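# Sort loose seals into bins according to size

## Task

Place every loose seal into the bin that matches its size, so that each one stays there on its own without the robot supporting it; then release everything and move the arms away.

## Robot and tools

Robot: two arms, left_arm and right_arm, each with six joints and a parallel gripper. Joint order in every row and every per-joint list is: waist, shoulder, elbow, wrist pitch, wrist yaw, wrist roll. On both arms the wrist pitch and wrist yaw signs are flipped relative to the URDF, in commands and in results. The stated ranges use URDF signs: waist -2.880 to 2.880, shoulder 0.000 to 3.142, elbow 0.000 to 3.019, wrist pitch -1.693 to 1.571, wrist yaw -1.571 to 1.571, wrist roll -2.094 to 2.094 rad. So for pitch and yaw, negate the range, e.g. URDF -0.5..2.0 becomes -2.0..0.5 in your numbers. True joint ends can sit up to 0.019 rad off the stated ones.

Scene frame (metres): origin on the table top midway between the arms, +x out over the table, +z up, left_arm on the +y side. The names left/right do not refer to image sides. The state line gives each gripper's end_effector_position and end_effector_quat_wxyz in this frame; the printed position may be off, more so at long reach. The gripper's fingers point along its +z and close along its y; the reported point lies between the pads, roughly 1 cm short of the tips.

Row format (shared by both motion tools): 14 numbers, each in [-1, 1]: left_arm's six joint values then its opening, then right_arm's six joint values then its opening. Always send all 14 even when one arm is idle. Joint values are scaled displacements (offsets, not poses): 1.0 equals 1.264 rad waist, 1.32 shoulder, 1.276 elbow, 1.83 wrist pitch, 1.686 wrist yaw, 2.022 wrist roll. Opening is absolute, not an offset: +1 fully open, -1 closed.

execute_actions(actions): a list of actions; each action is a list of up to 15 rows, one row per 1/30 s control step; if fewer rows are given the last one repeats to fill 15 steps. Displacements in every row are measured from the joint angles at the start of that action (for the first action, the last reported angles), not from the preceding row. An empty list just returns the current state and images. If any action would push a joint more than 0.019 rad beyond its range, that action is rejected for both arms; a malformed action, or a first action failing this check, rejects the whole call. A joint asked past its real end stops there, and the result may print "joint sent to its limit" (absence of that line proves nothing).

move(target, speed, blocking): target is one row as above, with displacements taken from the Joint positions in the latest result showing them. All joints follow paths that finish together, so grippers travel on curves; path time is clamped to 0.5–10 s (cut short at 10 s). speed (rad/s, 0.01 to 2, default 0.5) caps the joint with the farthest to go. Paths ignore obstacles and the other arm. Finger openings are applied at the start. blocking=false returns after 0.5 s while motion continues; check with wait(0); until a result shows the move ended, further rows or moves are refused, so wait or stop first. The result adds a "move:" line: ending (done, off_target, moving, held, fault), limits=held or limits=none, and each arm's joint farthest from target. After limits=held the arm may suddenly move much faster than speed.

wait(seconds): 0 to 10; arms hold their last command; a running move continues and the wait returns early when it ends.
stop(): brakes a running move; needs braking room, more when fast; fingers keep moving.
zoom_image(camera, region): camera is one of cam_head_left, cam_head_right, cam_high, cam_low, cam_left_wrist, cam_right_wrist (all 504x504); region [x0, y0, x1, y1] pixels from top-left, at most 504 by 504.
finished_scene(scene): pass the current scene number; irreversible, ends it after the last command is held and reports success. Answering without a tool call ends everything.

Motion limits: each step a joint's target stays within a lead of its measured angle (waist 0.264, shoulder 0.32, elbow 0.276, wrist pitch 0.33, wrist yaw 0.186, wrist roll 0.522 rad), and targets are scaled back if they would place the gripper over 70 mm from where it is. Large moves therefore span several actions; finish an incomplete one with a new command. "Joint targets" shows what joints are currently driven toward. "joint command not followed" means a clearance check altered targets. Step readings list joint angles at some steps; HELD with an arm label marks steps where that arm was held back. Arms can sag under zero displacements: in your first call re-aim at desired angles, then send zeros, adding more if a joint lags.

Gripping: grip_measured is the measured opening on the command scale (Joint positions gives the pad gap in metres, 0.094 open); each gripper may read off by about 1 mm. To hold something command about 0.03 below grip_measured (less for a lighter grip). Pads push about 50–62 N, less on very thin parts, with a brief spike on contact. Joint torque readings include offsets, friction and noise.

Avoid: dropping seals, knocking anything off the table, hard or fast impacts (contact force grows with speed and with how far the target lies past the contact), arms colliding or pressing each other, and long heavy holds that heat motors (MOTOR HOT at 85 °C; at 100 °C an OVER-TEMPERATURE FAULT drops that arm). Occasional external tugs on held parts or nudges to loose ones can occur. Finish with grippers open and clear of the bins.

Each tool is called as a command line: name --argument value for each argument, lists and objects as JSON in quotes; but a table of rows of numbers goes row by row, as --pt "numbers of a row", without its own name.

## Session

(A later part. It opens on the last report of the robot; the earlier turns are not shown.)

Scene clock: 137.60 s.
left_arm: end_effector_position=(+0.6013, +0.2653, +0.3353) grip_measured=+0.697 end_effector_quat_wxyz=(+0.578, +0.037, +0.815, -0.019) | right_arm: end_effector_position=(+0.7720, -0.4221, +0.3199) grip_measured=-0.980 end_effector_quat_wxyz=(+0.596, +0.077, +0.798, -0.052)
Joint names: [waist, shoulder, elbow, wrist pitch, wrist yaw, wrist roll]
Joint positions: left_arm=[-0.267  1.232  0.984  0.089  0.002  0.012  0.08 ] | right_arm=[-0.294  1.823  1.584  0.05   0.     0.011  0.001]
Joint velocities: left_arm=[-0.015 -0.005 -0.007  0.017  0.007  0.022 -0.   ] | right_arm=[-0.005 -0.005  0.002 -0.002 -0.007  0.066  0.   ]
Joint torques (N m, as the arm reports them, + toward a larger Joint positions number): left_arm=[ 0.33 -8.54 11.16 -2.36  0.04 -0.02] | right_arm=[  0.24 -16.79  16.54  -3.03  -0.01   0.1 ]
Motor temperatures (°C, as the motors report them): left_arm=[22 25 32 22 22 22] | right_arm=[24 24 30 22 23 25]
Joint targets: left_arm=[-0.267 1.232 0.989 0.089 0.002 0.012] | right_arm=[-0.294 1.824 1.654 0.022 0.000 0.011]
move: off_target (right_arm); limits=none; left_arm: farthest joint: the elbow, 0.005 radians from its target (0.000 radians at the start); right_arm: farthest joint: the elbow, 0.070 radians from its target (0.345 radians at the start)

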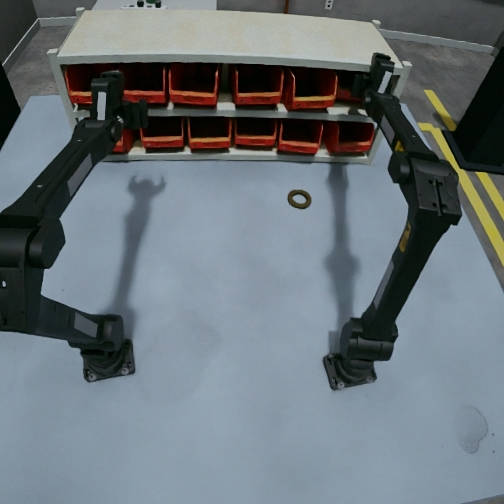

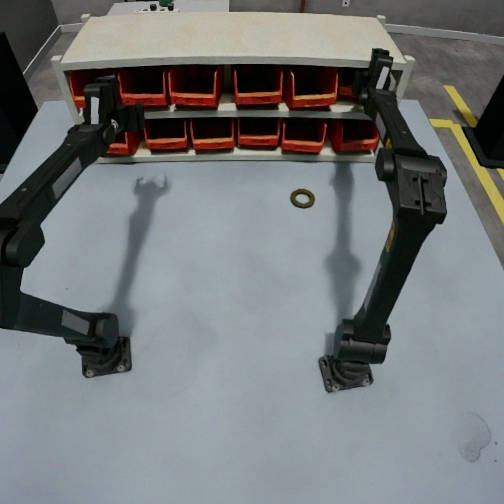

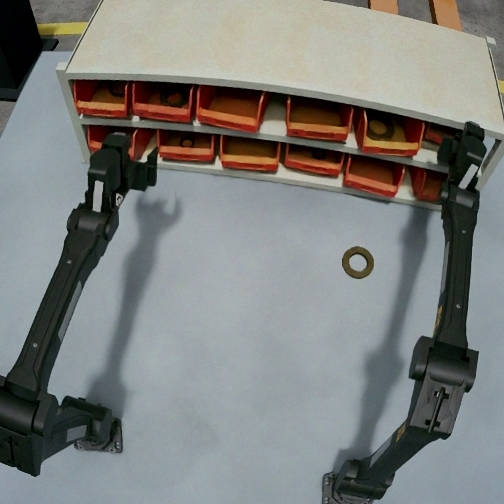

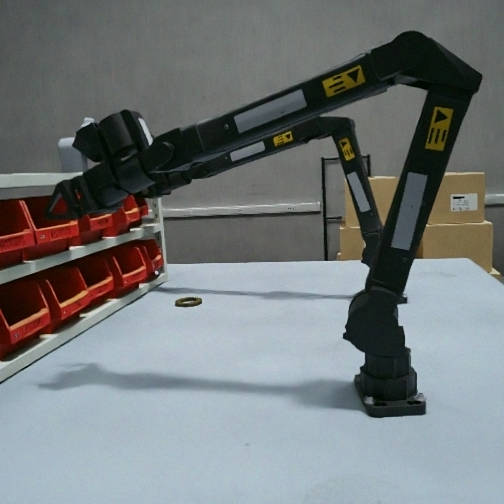

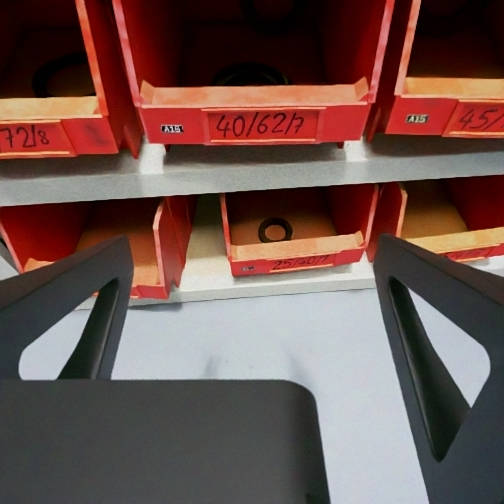

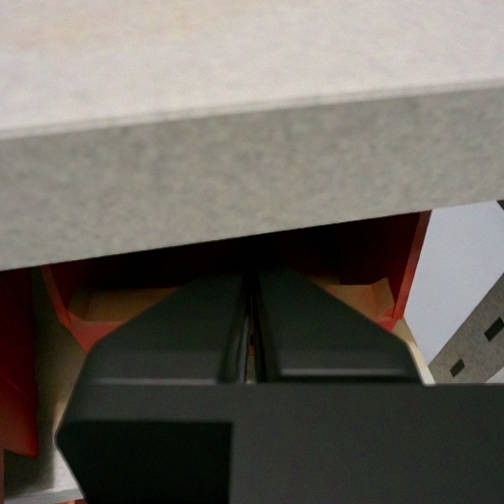

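move --target '[0,0,0,0,0,0,0.7,0,0.075,0.145,0,0,0,-1]' --speed 0.1

move --target '[0,0,0,0,0,0,0.7,0,0.02,0.04,0.09,0,0,-1]' --speed 0.08

Scene clock: 142.60 s.
left_arm: end_effector_position=(+0.6004, +0.2654, +0.3325) grip_measured=+0.697 end_effector_quat_wxyz=(+0.576, +0.037, +0.816, -0.019) | right_arm: end_effector_position=(+0.8066, -0.4285, +0.3159) grip_measured=-0.980 end_effector_quat_wxyz=(+0.604, +0.077, +0.791, -0.052)
Joint names: [waist, shoulder, elbow, wrist pitch, wrist yaw, wrist roll]
Joint positions: left_arm=[-0.267  1.232  0.98   0.089  0.002  0.012  0.08 ] | right_arm=[-0.294  1.917  1.699  0.05   0.     0.011  0.001]
Joint velocities: left_arm=[-0.005  0.005 -0.002  0.017 -0.051 -0.022 -0.   ] | right_arm=[-0.005  0.005  0.012 -0.027 -0.007 -0.022 -0.001]
Joint torques (N m, as the arm reports them, + toward a larger Joint positions number): left_arm=[ 0.28 -8.53 11.17 -2.36  0.03  0.01] | right_arm=[  0.17 -17.81  16.65  -1.89   0.     0.1 ]
Motor temperatures (°C, as the motors report them): left_arm=[22 25 32 22 22 22] | right_arm=[24 24 31 22 23 25]
Joint targets: left_arm=[-0.267 1.232 0.984 0.089 0.002 0.012] | right_arm=[-0.294 1.922 1.769 0.050 0.000 0.011]
move: off_target (right_arm); limits=none; left_arm: farthest joint: the elbow, 0.004 radians from its target (0.000 radians at the start); right_arm: farthest joint: the elbow, 0.070 radians from its target (0.185 radians at the start)

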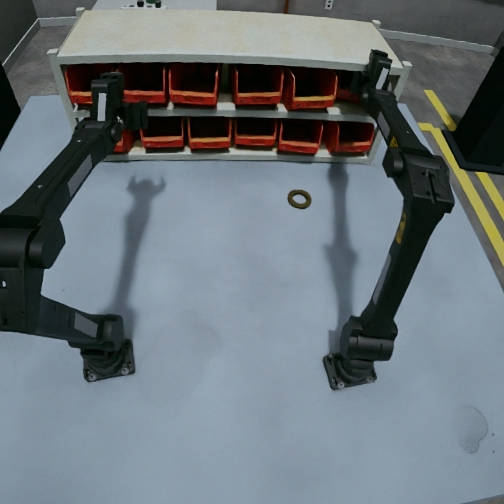

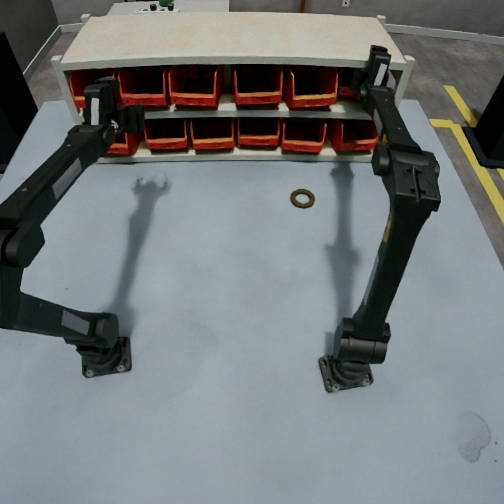

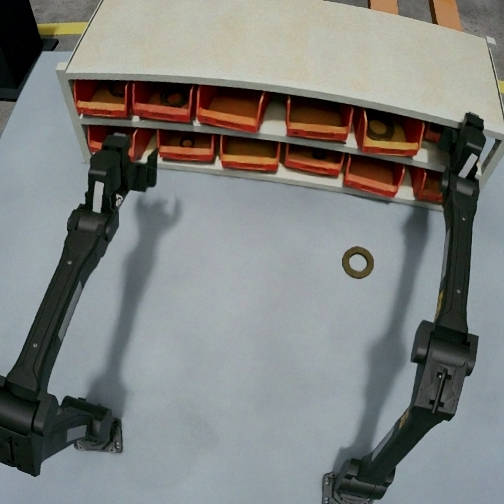

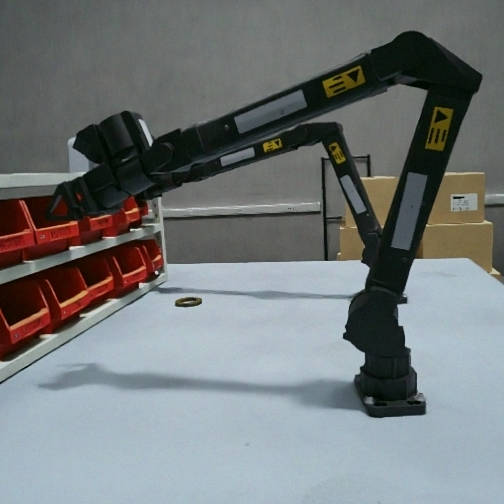

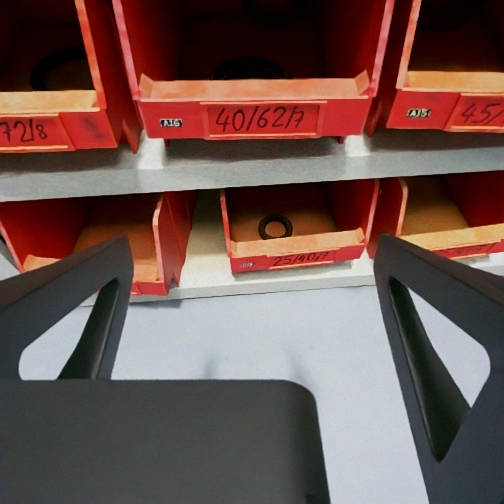

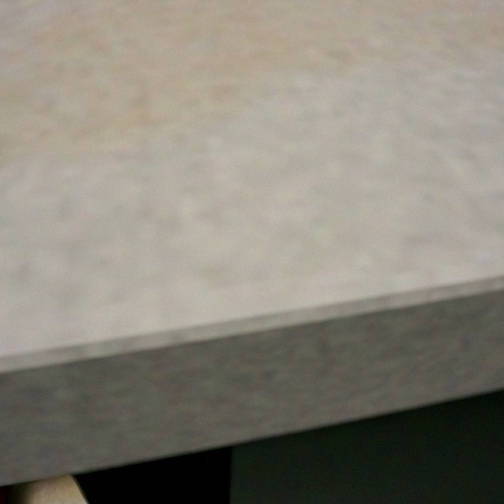

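Scene clock: 144.97 s.
left_arm: end_effector_position=(+0.5996, +0.2655, +0.3298) grip_measured=+0.697 end_effector_quat_wxyz=(+0.575, +0.037, +0.817, -0.019) | right_arm: end_effector_position=(+0.7979, -0.4269, +0.2834) grip_measured=-0.980 end_effector_quat_wxyz=(+0.550, +0.081, +0.830, -0.048)
Joint names: [waist, shoulder, elbow, wrist pitch, wrist yaw, wrist roll]
Joint positions: left_arm=[-0.267  1.232  0.975  0.089  0.002  0.012  0.08 ] | right_arm=[-0.294  1.923  1.704  0.184  0.     0.011  0.001]
Joint velocities: left_arm=[-0.015  0.005 -0.007  0.002  0.095 -0.007  0.   ] | right_arm=[-0.015 -0.015 -0.002 -0.007 -0.007  0.022 -0.001]
Joint torques (N m, as the arm reports them, + toward a larger Joint positions number): left_arm=[ 0.41 -8.55 11.14 -2.32  0.04 -0.01] | right_arm=[  0.27 -16.72  14.42  -0.72  -0.02   0.1 ]
Motor temperatures (°C, as the motors report them): left_arm=[22 25 32 22 22 22] | right_arm=[24 24 31 22 23 25]
Joint targets: left_arm=[-0.267 1.232 0.980 0.089 0.002 0.012] | right_arm=[-0.294 1.943 1.749 0.215 0.000 0.010]
move: off_target (right_arm); limits=none; left_arm: farthest joint: the elbow, 0.005 radians from its target (0.000 radians at the start); right_arm: farthest joint: the elbow, 0.046 radians from its target (0.051 radians at the start)

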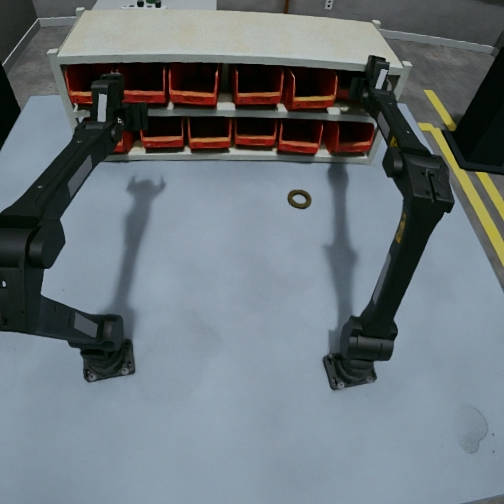

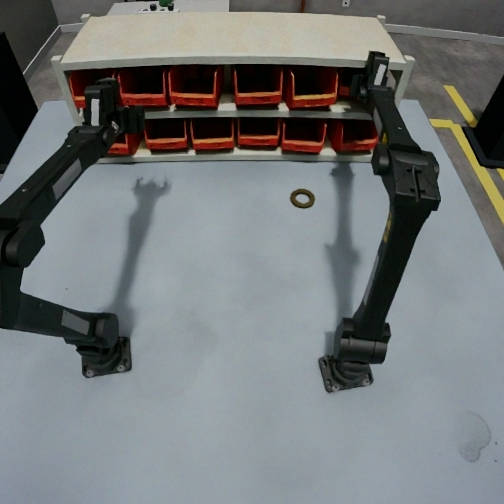

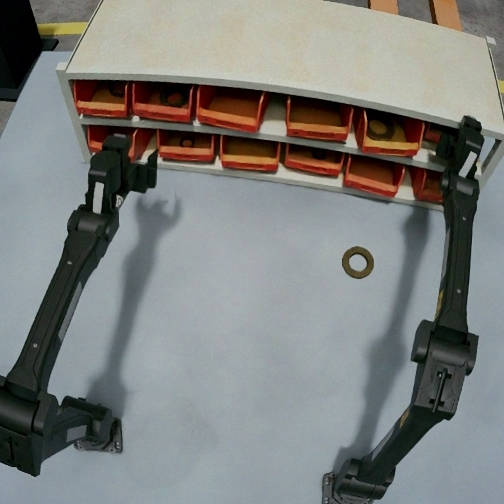

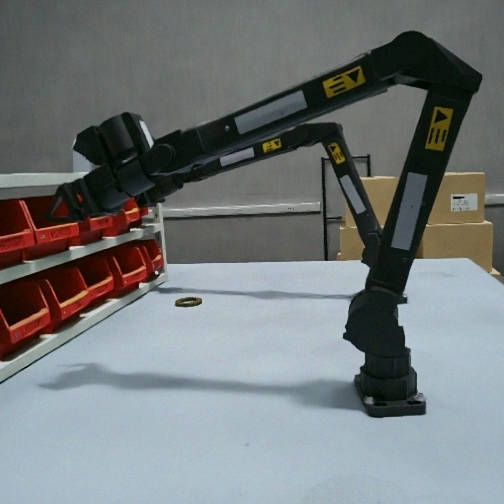

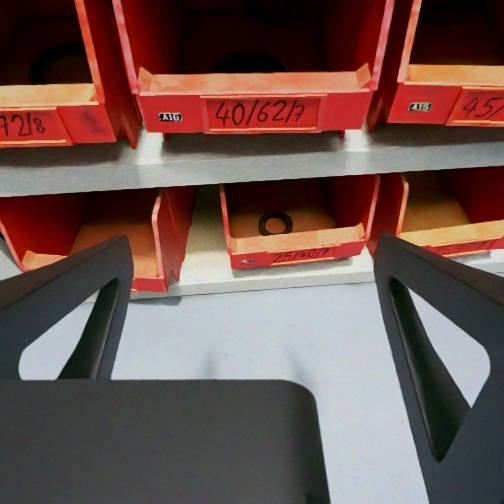

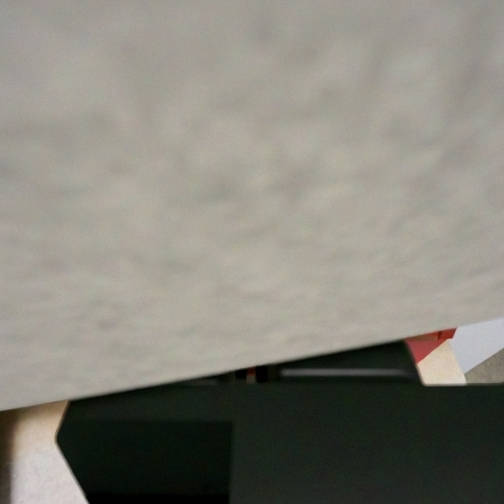

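In contact; drag back with pressure.

move --target '[0,0,0,0,0,0,0.7,0,-0.14,-0.19,0.03,0,0,-1]' --speed 0.08

Scene clock: 149.47 s.
left_arm: end_effector_position=(+0.5988, +0.2655, +0.3270) grip_measured=+0.697 end_effector_quat_wxyz=(+0.573, +0.037, +0.819, -0.019) | right_arm: end_effector_position=(+0.7224, -0.4129, +0.2579) grip_measured=-0.980 end_effector_quat_wxyz=(+0.501, +0.084, +0.860, -0.043)
Joint names: [waist, shoulder, elbow, wrist pitch, wrist yaw, wrist roll]
Joint positions: left_arm=[-0.267  1.232  0.97   0.089  0.002  0.012  0.08 ] | right_arm=[-0.294  1.758  1.465  0.223  0.     0.011  0.001]
Joint velocities: left_arm=[-0.015  0.005  0.022  0.012  0.007 -0.095 -0.   ] | right_arm=[-0.005 -0.005 -0.002  0.022  0.022 -0.037  0.   ]
Joint torques (N m, as the arm reports them, + toward a larger Joint positions number): left_arm=[ 0.28 -8.51 11.16 -2.37  0.05  0.  ] | right_arm=[  0.25 -17.69  10.11  -1.21   0.     0.1 ]
Motor temperatures (°C, as the motors report them): left_arm=[22 25 31 22 22 22] | right_arm=[24 25 30 22 23 25]
Joint targets: left_arm=[-0.267 1.232 0.975 0.089 0.002 0.012] | right_arm=[-0.294 1.738 1.462 0.239 0.000 0.011]
move: done; limits=none; left_arm: farthest joint: the elbow, 0.005 radians from its target (0.000 radians at the start); right_arm: farthest joint: the shoulder, 0.020 radians from its target (0.184 radians at the start)

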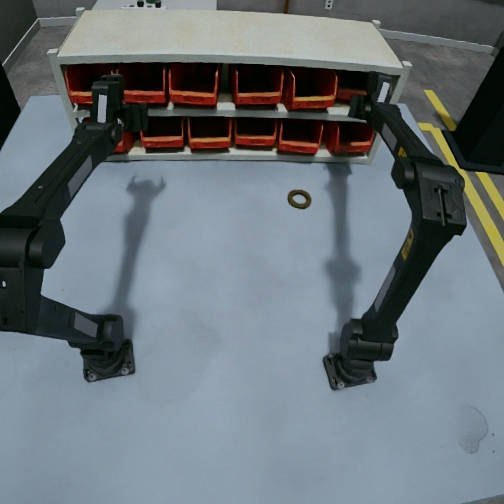

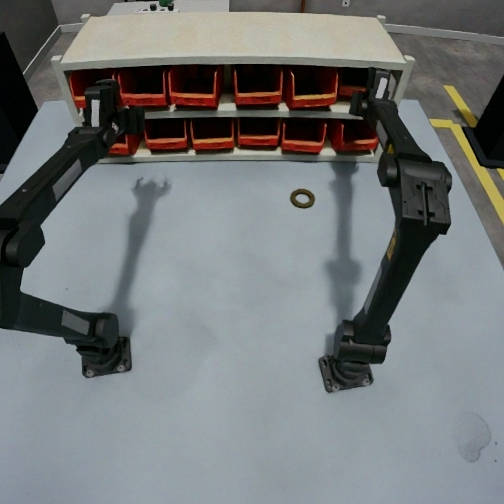

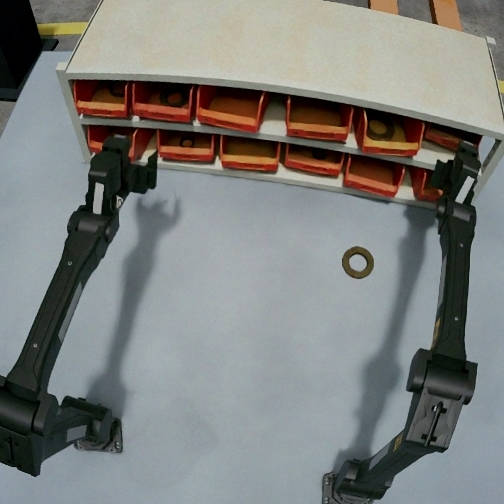

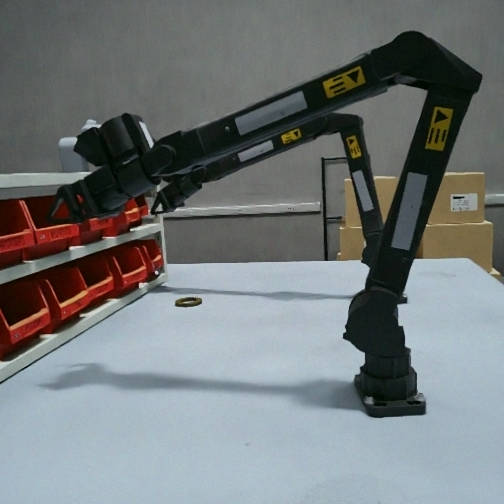

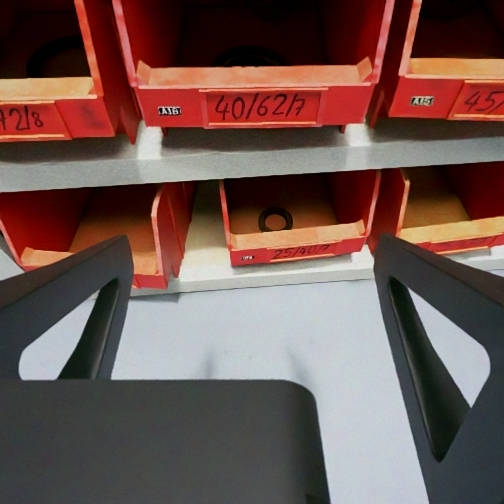

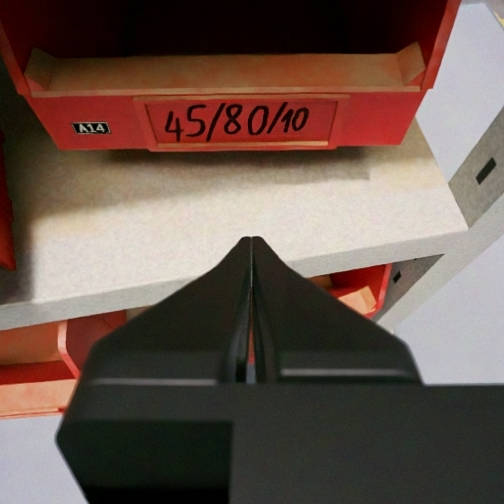

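move --target '[0,0,0,0,0,0,0.7,0.088,0.01,0.1,-0.1,0,0,-0.45]' --speed 0.15

Scene clock: 153.90 s.
left_arm: end_effector_position=(+0.5979, +0.2656, +0.3240) grip_measured=+0.697 end_effector_quat_wxyz=(+0.571, +0.037, +0.820, -0.018) | right_arm: end_effector_position=(+0.7606, -0.3420, +0.3242) grip_measured=-0.453 end_effector_quat_wxyz=(+0.590, +0.038, +0.806, -0.022)
Joint names: [waist, shoulder, elbow, wrist pitch, wrist yaw, wrist roll]
Joint positions: left_arm=[-0.267  1.232  0.965  0.089  0.002  0.012  0.08 ] | right_arm=[-0.194  1.765  1.527  0.07  -0.001  0.011  0.026]
Joint velocities: left_arm=[ 0.015 -0.015 -0.037 -0.002 -0.007  0.037 -0.   ] | right_arm=[-0.015 -0.005  0.012  0.002  0.051  0.022 -0.   ]
Joint torques (N m, as the arm reports them, + toward a larger Joint positions number): left_arm=[ 0.38 -8.58 11.12 -2.34  0.05  0.  ] | right_arm=[  0.35 -15.76  16.2   -3.     0.04   0.11]
Motor temperatures (°C, as the motors report them): left_arm=[22 25 31 22 22 22] | right_arm=[24 25 30 22 23 25]
Joint targets: left_arm=[-0.267 1.232 0.970 0.089 0.002 0.012] | right_arm=[-0.183 1.772 1.593 0.041 0.000 0.011]
move: off_target (right_arm); limits=none; left_arm: farthest joint: the elbow, 0.005 radians from its target (0.000 radians at the start); right_arm: farthest joint: the elbow, 0.066 radians from its target (0.128 radians at the start)

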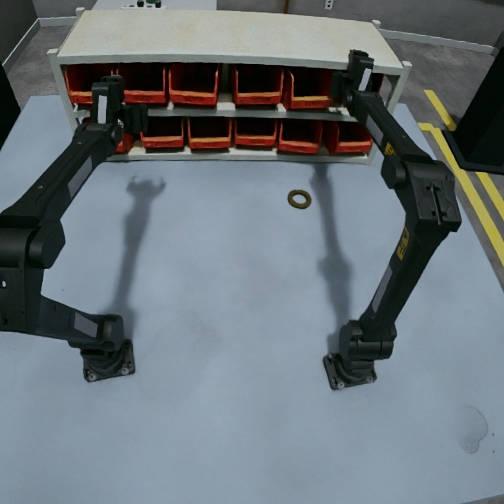

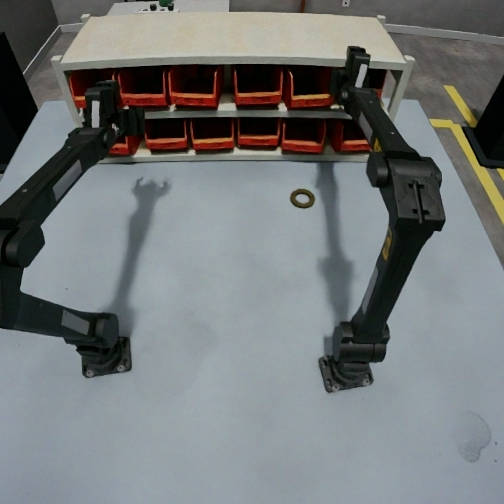

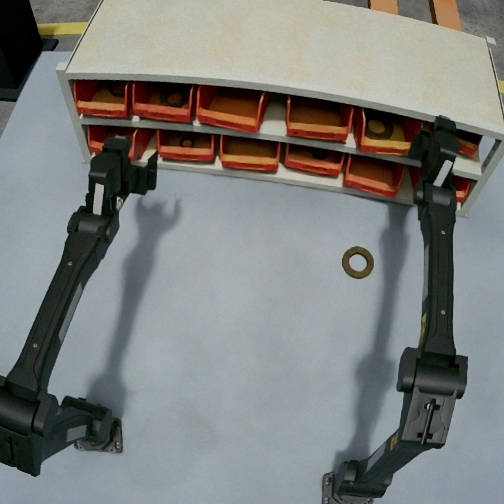

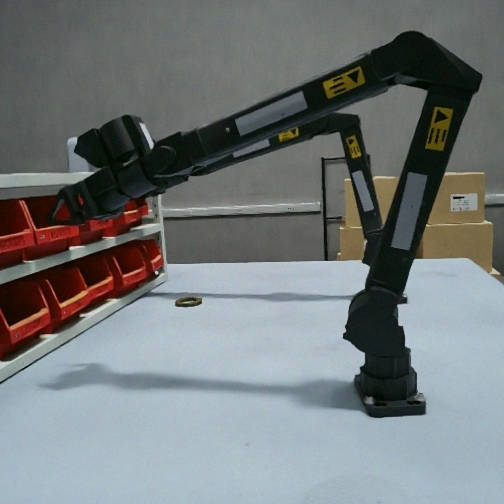

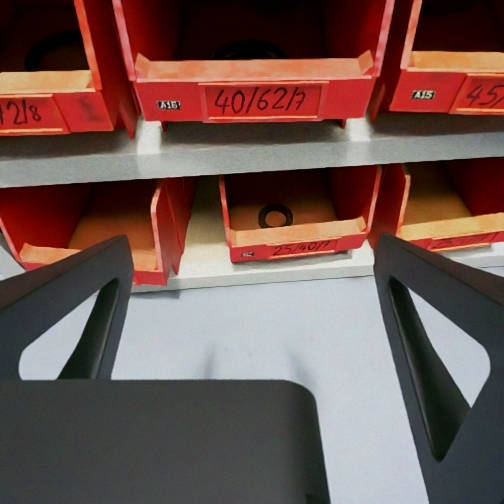

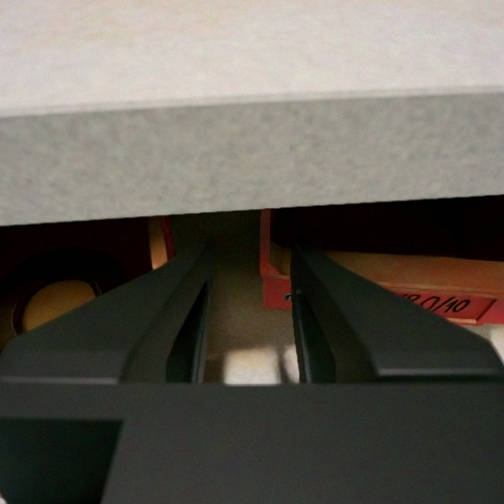

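move --target '[0,0,0,0,0,0,0.7,-0.022,0.09,0.15,-0.012,0,0,-0.5]' --speed 0.1

move --target '[0,0,0,0,0,0,0.7,0,0,0.05,0,0,0,-1]'

Scene clock: 158.60 s.
left_arm: end_effector_position=(+0.5970, +0.2657, +0.3213) grip_measured=+0.697 end_effector_quat_wxyz=(+0.569, +0.037, +0.821, -0.018) | right_arm: end_effector_position=(+0.7991, -0.3609, +0.3117) grip_measured=-0.497 end_effector_quat_wxyz=(+0.593, +0.046, +0.803, -0.028)
Joint names: [waist, shoulder, elbow, wrist pitch, wrist yaw, wrist roll]
Joint positions: left_arm=[-0.267  1.232  0.961  0.089  0.002  0.012  0.08 ] | right_arm=[-0.213  1.875  1.646  0.07  -0.002  0.011  0.024]
Joint velocities: left_arm=[ 0.005  0.005 -0.007  0.017  0.007  0.066  0.   ] | right_arm=[ 0.005  0.005 -0.017  0.002  0.066 -0.037 -0.001]
Joint torques (N m, as the arm reports them, + toward a larger Joint positions number): left_arm=[ 0.4  -8.3  11.13 -2.32  0.03 -0.01] | right_arm=[ -0.42 -17.14  16.79  -2.72   0.02   0.1 ]
Motor temperatures (°C, as the motors report them): left_arm=[22 25 31 22 22 22] | right_arm=[24 25 31 22 23 25]
Joint targets: left_arm=[-0.267 1.232 0.965 0.089 0.002 0.012] | right_arm=[-0.222 1.883 1.718 0.048 -0.001 0.011]
move: off_target (right_arm); limits=none; left_arm: farthest joint: the elbow, 0.004 radians from its target (0.000 radians at the start); right_arm: farthest joint: the elbow, 0.073 radians from its target (0.192 radians at the start)

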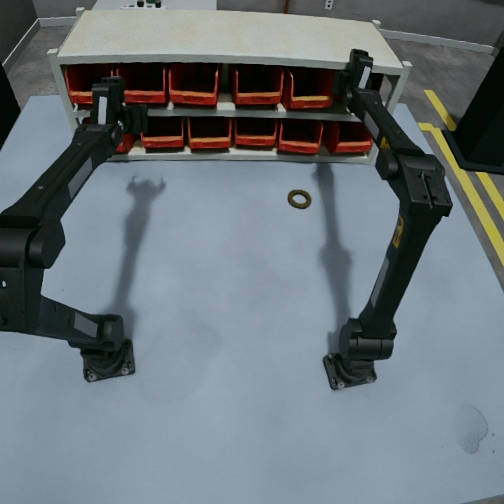

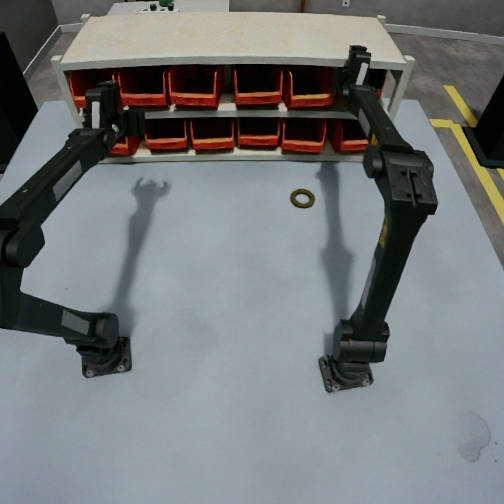

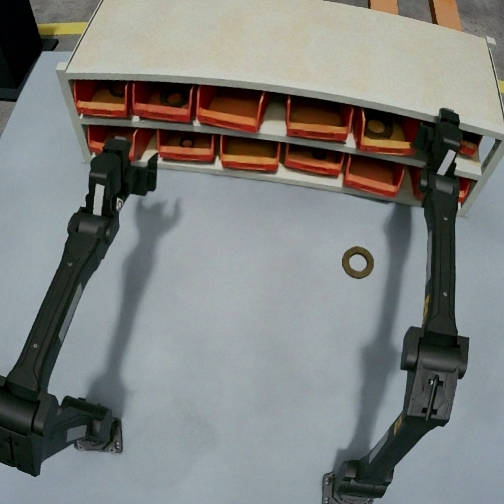

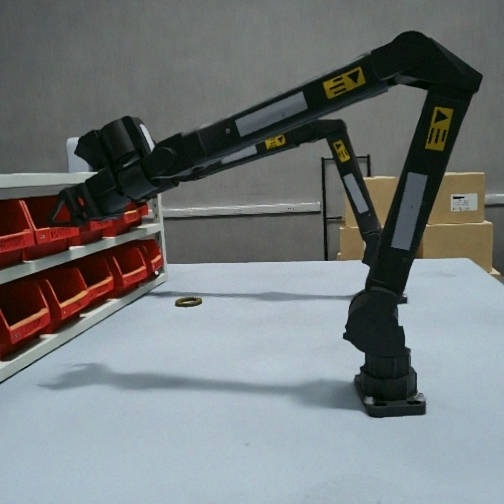

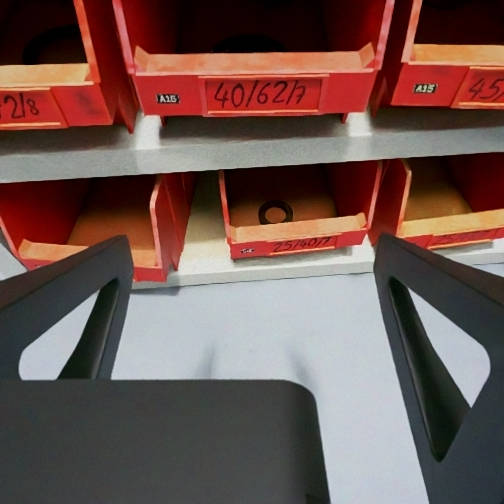

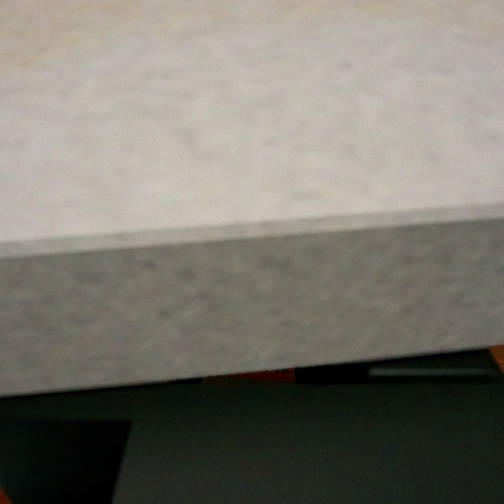

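Scene clock: 159.30 s.
left_arm: end_effector_position=(+0.5962, +0.2658, +0.3186) grip_measured=+0.697 end_effector_quat_wxyz=(+0.567, +0.037, +0.823, -0.018) | right_arm: end_effector_position=(+0.7992, -0.3601, +0.3117) grip_measured=-0.947 end_effector_quat_wxyz=(+0.593, +0.045, +0.803, -0.027)
Joint names: [waist, shoulder, elbow, wrist pitch, wrist yaw, wrist roll]
Joint positions: left_arm=[-0.267  1.232  0.956  0.089  0.002  0.012  0.08 ] | right_arm=[-0.212  1.875  1.646  0.07  -0.001  0.011  0.002]
Joint velocities: left_arm=[-0.015 -0.024  0.002 -0.012  0.037  0.037 -0.   ] | right_arm=[-0.015 -0.015  0.017 -0.017  0.037  0.051 -0.   ]
Joint torques (N m, as the arm reports them, + toward a larger Joint positions number): left_arm=[ 0.41 -8.57 11.   -2.36  0.04  0.  ] | right_arm=[  0.2  -17.85  16.02  -1.88  -0.03   0.11]
Motor temperatures (°C, as the motors report them): left_arm=[22 25 31 22 22 22] | right_arm=[24 25 31 22 23 25]
Joint targets: left_arm=[-0.267 1.232 0.961 0.089 0.002 0.012] | right_arm=[-0.213 1.875 1.709 0.070 -0.002 0.011]
move: off_target (right_arm); limits=none; left_arm: farthest joint: the elbow, 0.005 radians from its target (0.000 radians at the start); right_arm: farthest joint: the elbow, 0.064 radians from its target (0.064 radians at the start)

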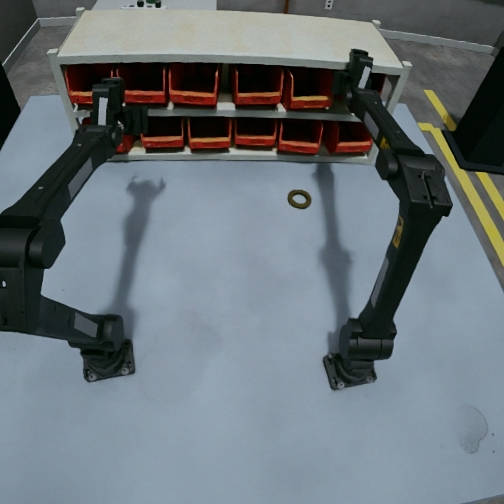

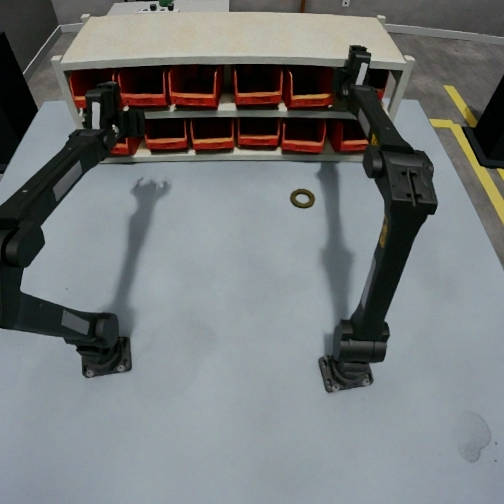

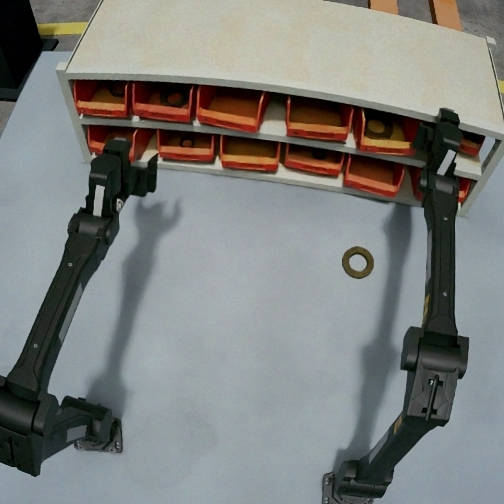

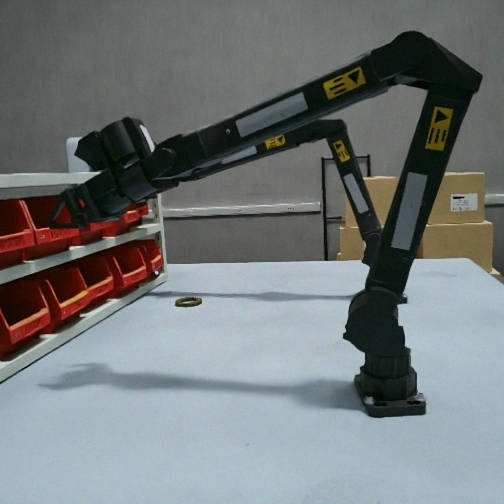

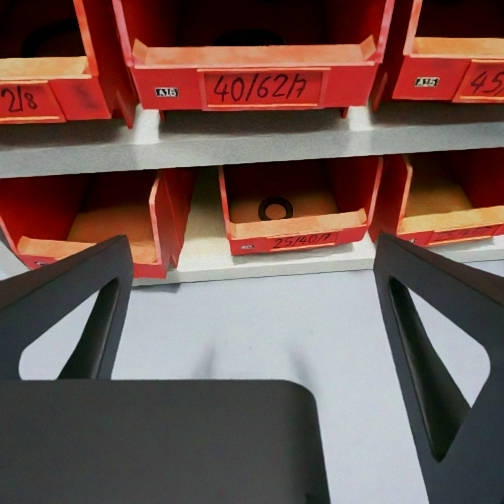

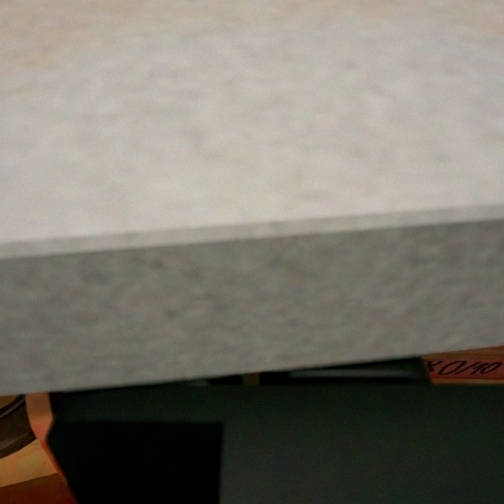

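move --target '[0,0,0,0,0,0,0.7,0,-0.145,-0.168,-0.02,0,0,-1]' --speed 0.07

Scene clock: 164.43 s.
left_arm: end_effector_position=(+0.5953, +0.2658, +0.3158) grip_measured=+0.697 end_effector_quat_wxyz=(+0.565, +0.037, +0.824, -0.018) | right_arm: end_effector_position=(+0.7332, -0.3534, +0.3107) grip_measured=-0.947 end_effector_quat_wxyz=(+0.578, +0.045, +0.815, -0.027)
Joint names: [waist, shoulder, elbow, wrist pitch, wrist yaw, wrist roll]
Joint positions: left_arm=[-0.267  1.232  0.952  0.089  0.002  0.012  0.08 ] | right_arm=[-0.212  1.709  1.433  0.062 -0.001  0.009  0.002]
Joint velocities: left_arm=[-0.005 -0.005 -0.002  0.012 -0.022  0.051 -0.   ] | right_arm=[ 0.015 -0.005 -0.012  0.007 -0.007  0.081  0.   ]
Joint torques (N m, as the arm reports them, + toward a larger Joint positions number): left_arm=[ 0.4  -8.56 11.06 -2.33  0.04  0.  ] | right_arm=[  0.16 -17.45  10.32  -3.03  -0.01   0.13]
Motor temperatures (°C, as the motors report them): left_arm=[22 24 31 22 22 22] | right_arm=[24 25 31 22 23 25]
Joint targets: left_arm=[-0.267 1.232 0.956 0.089 0.002 0.012] | right_arm=[-0.212 1.684 1.431 0.033 -0.001 0.011]
move: off_target (right_arm); limits=none; left_arm: farthest joint: the elbow, 0.004 radians from its target (0.000 radians at the start); right_arm: farthest joint: the wrist pitch, 0.029 radians from its target (0.036 radians at the start)

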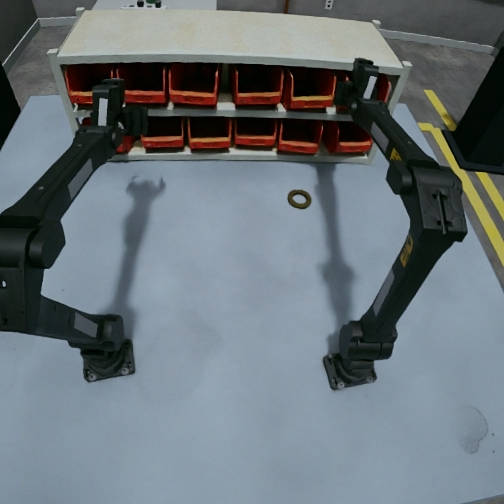

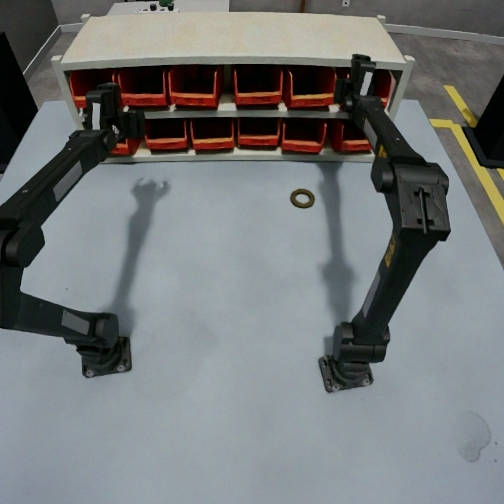

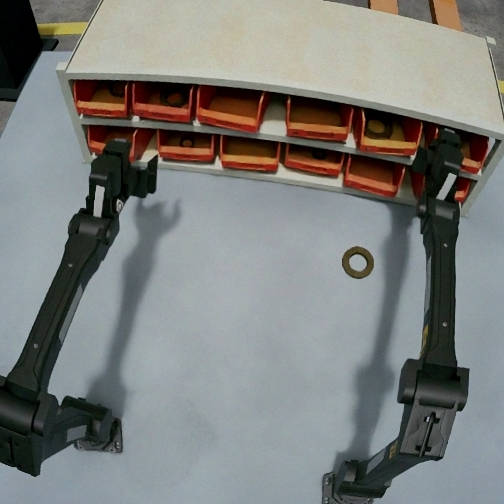

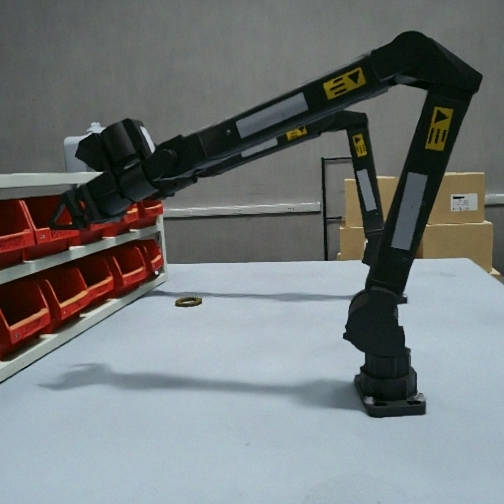

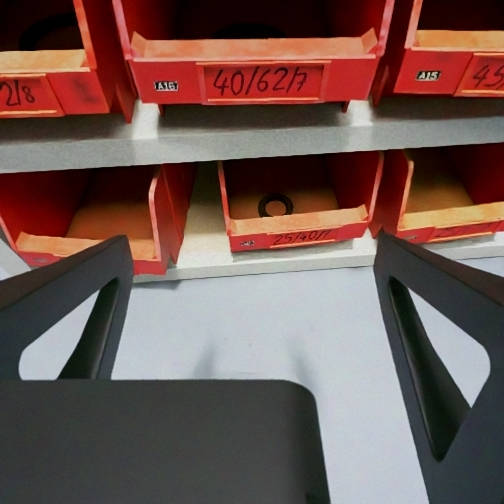

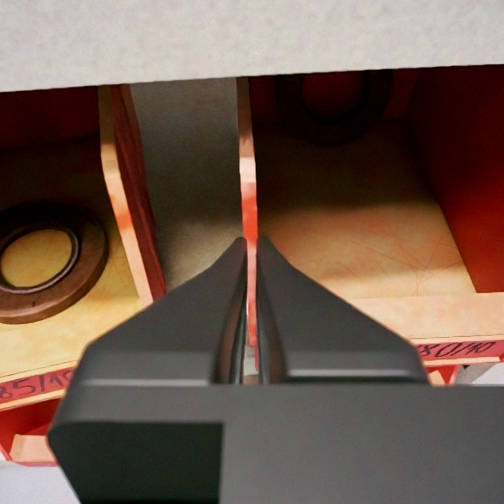

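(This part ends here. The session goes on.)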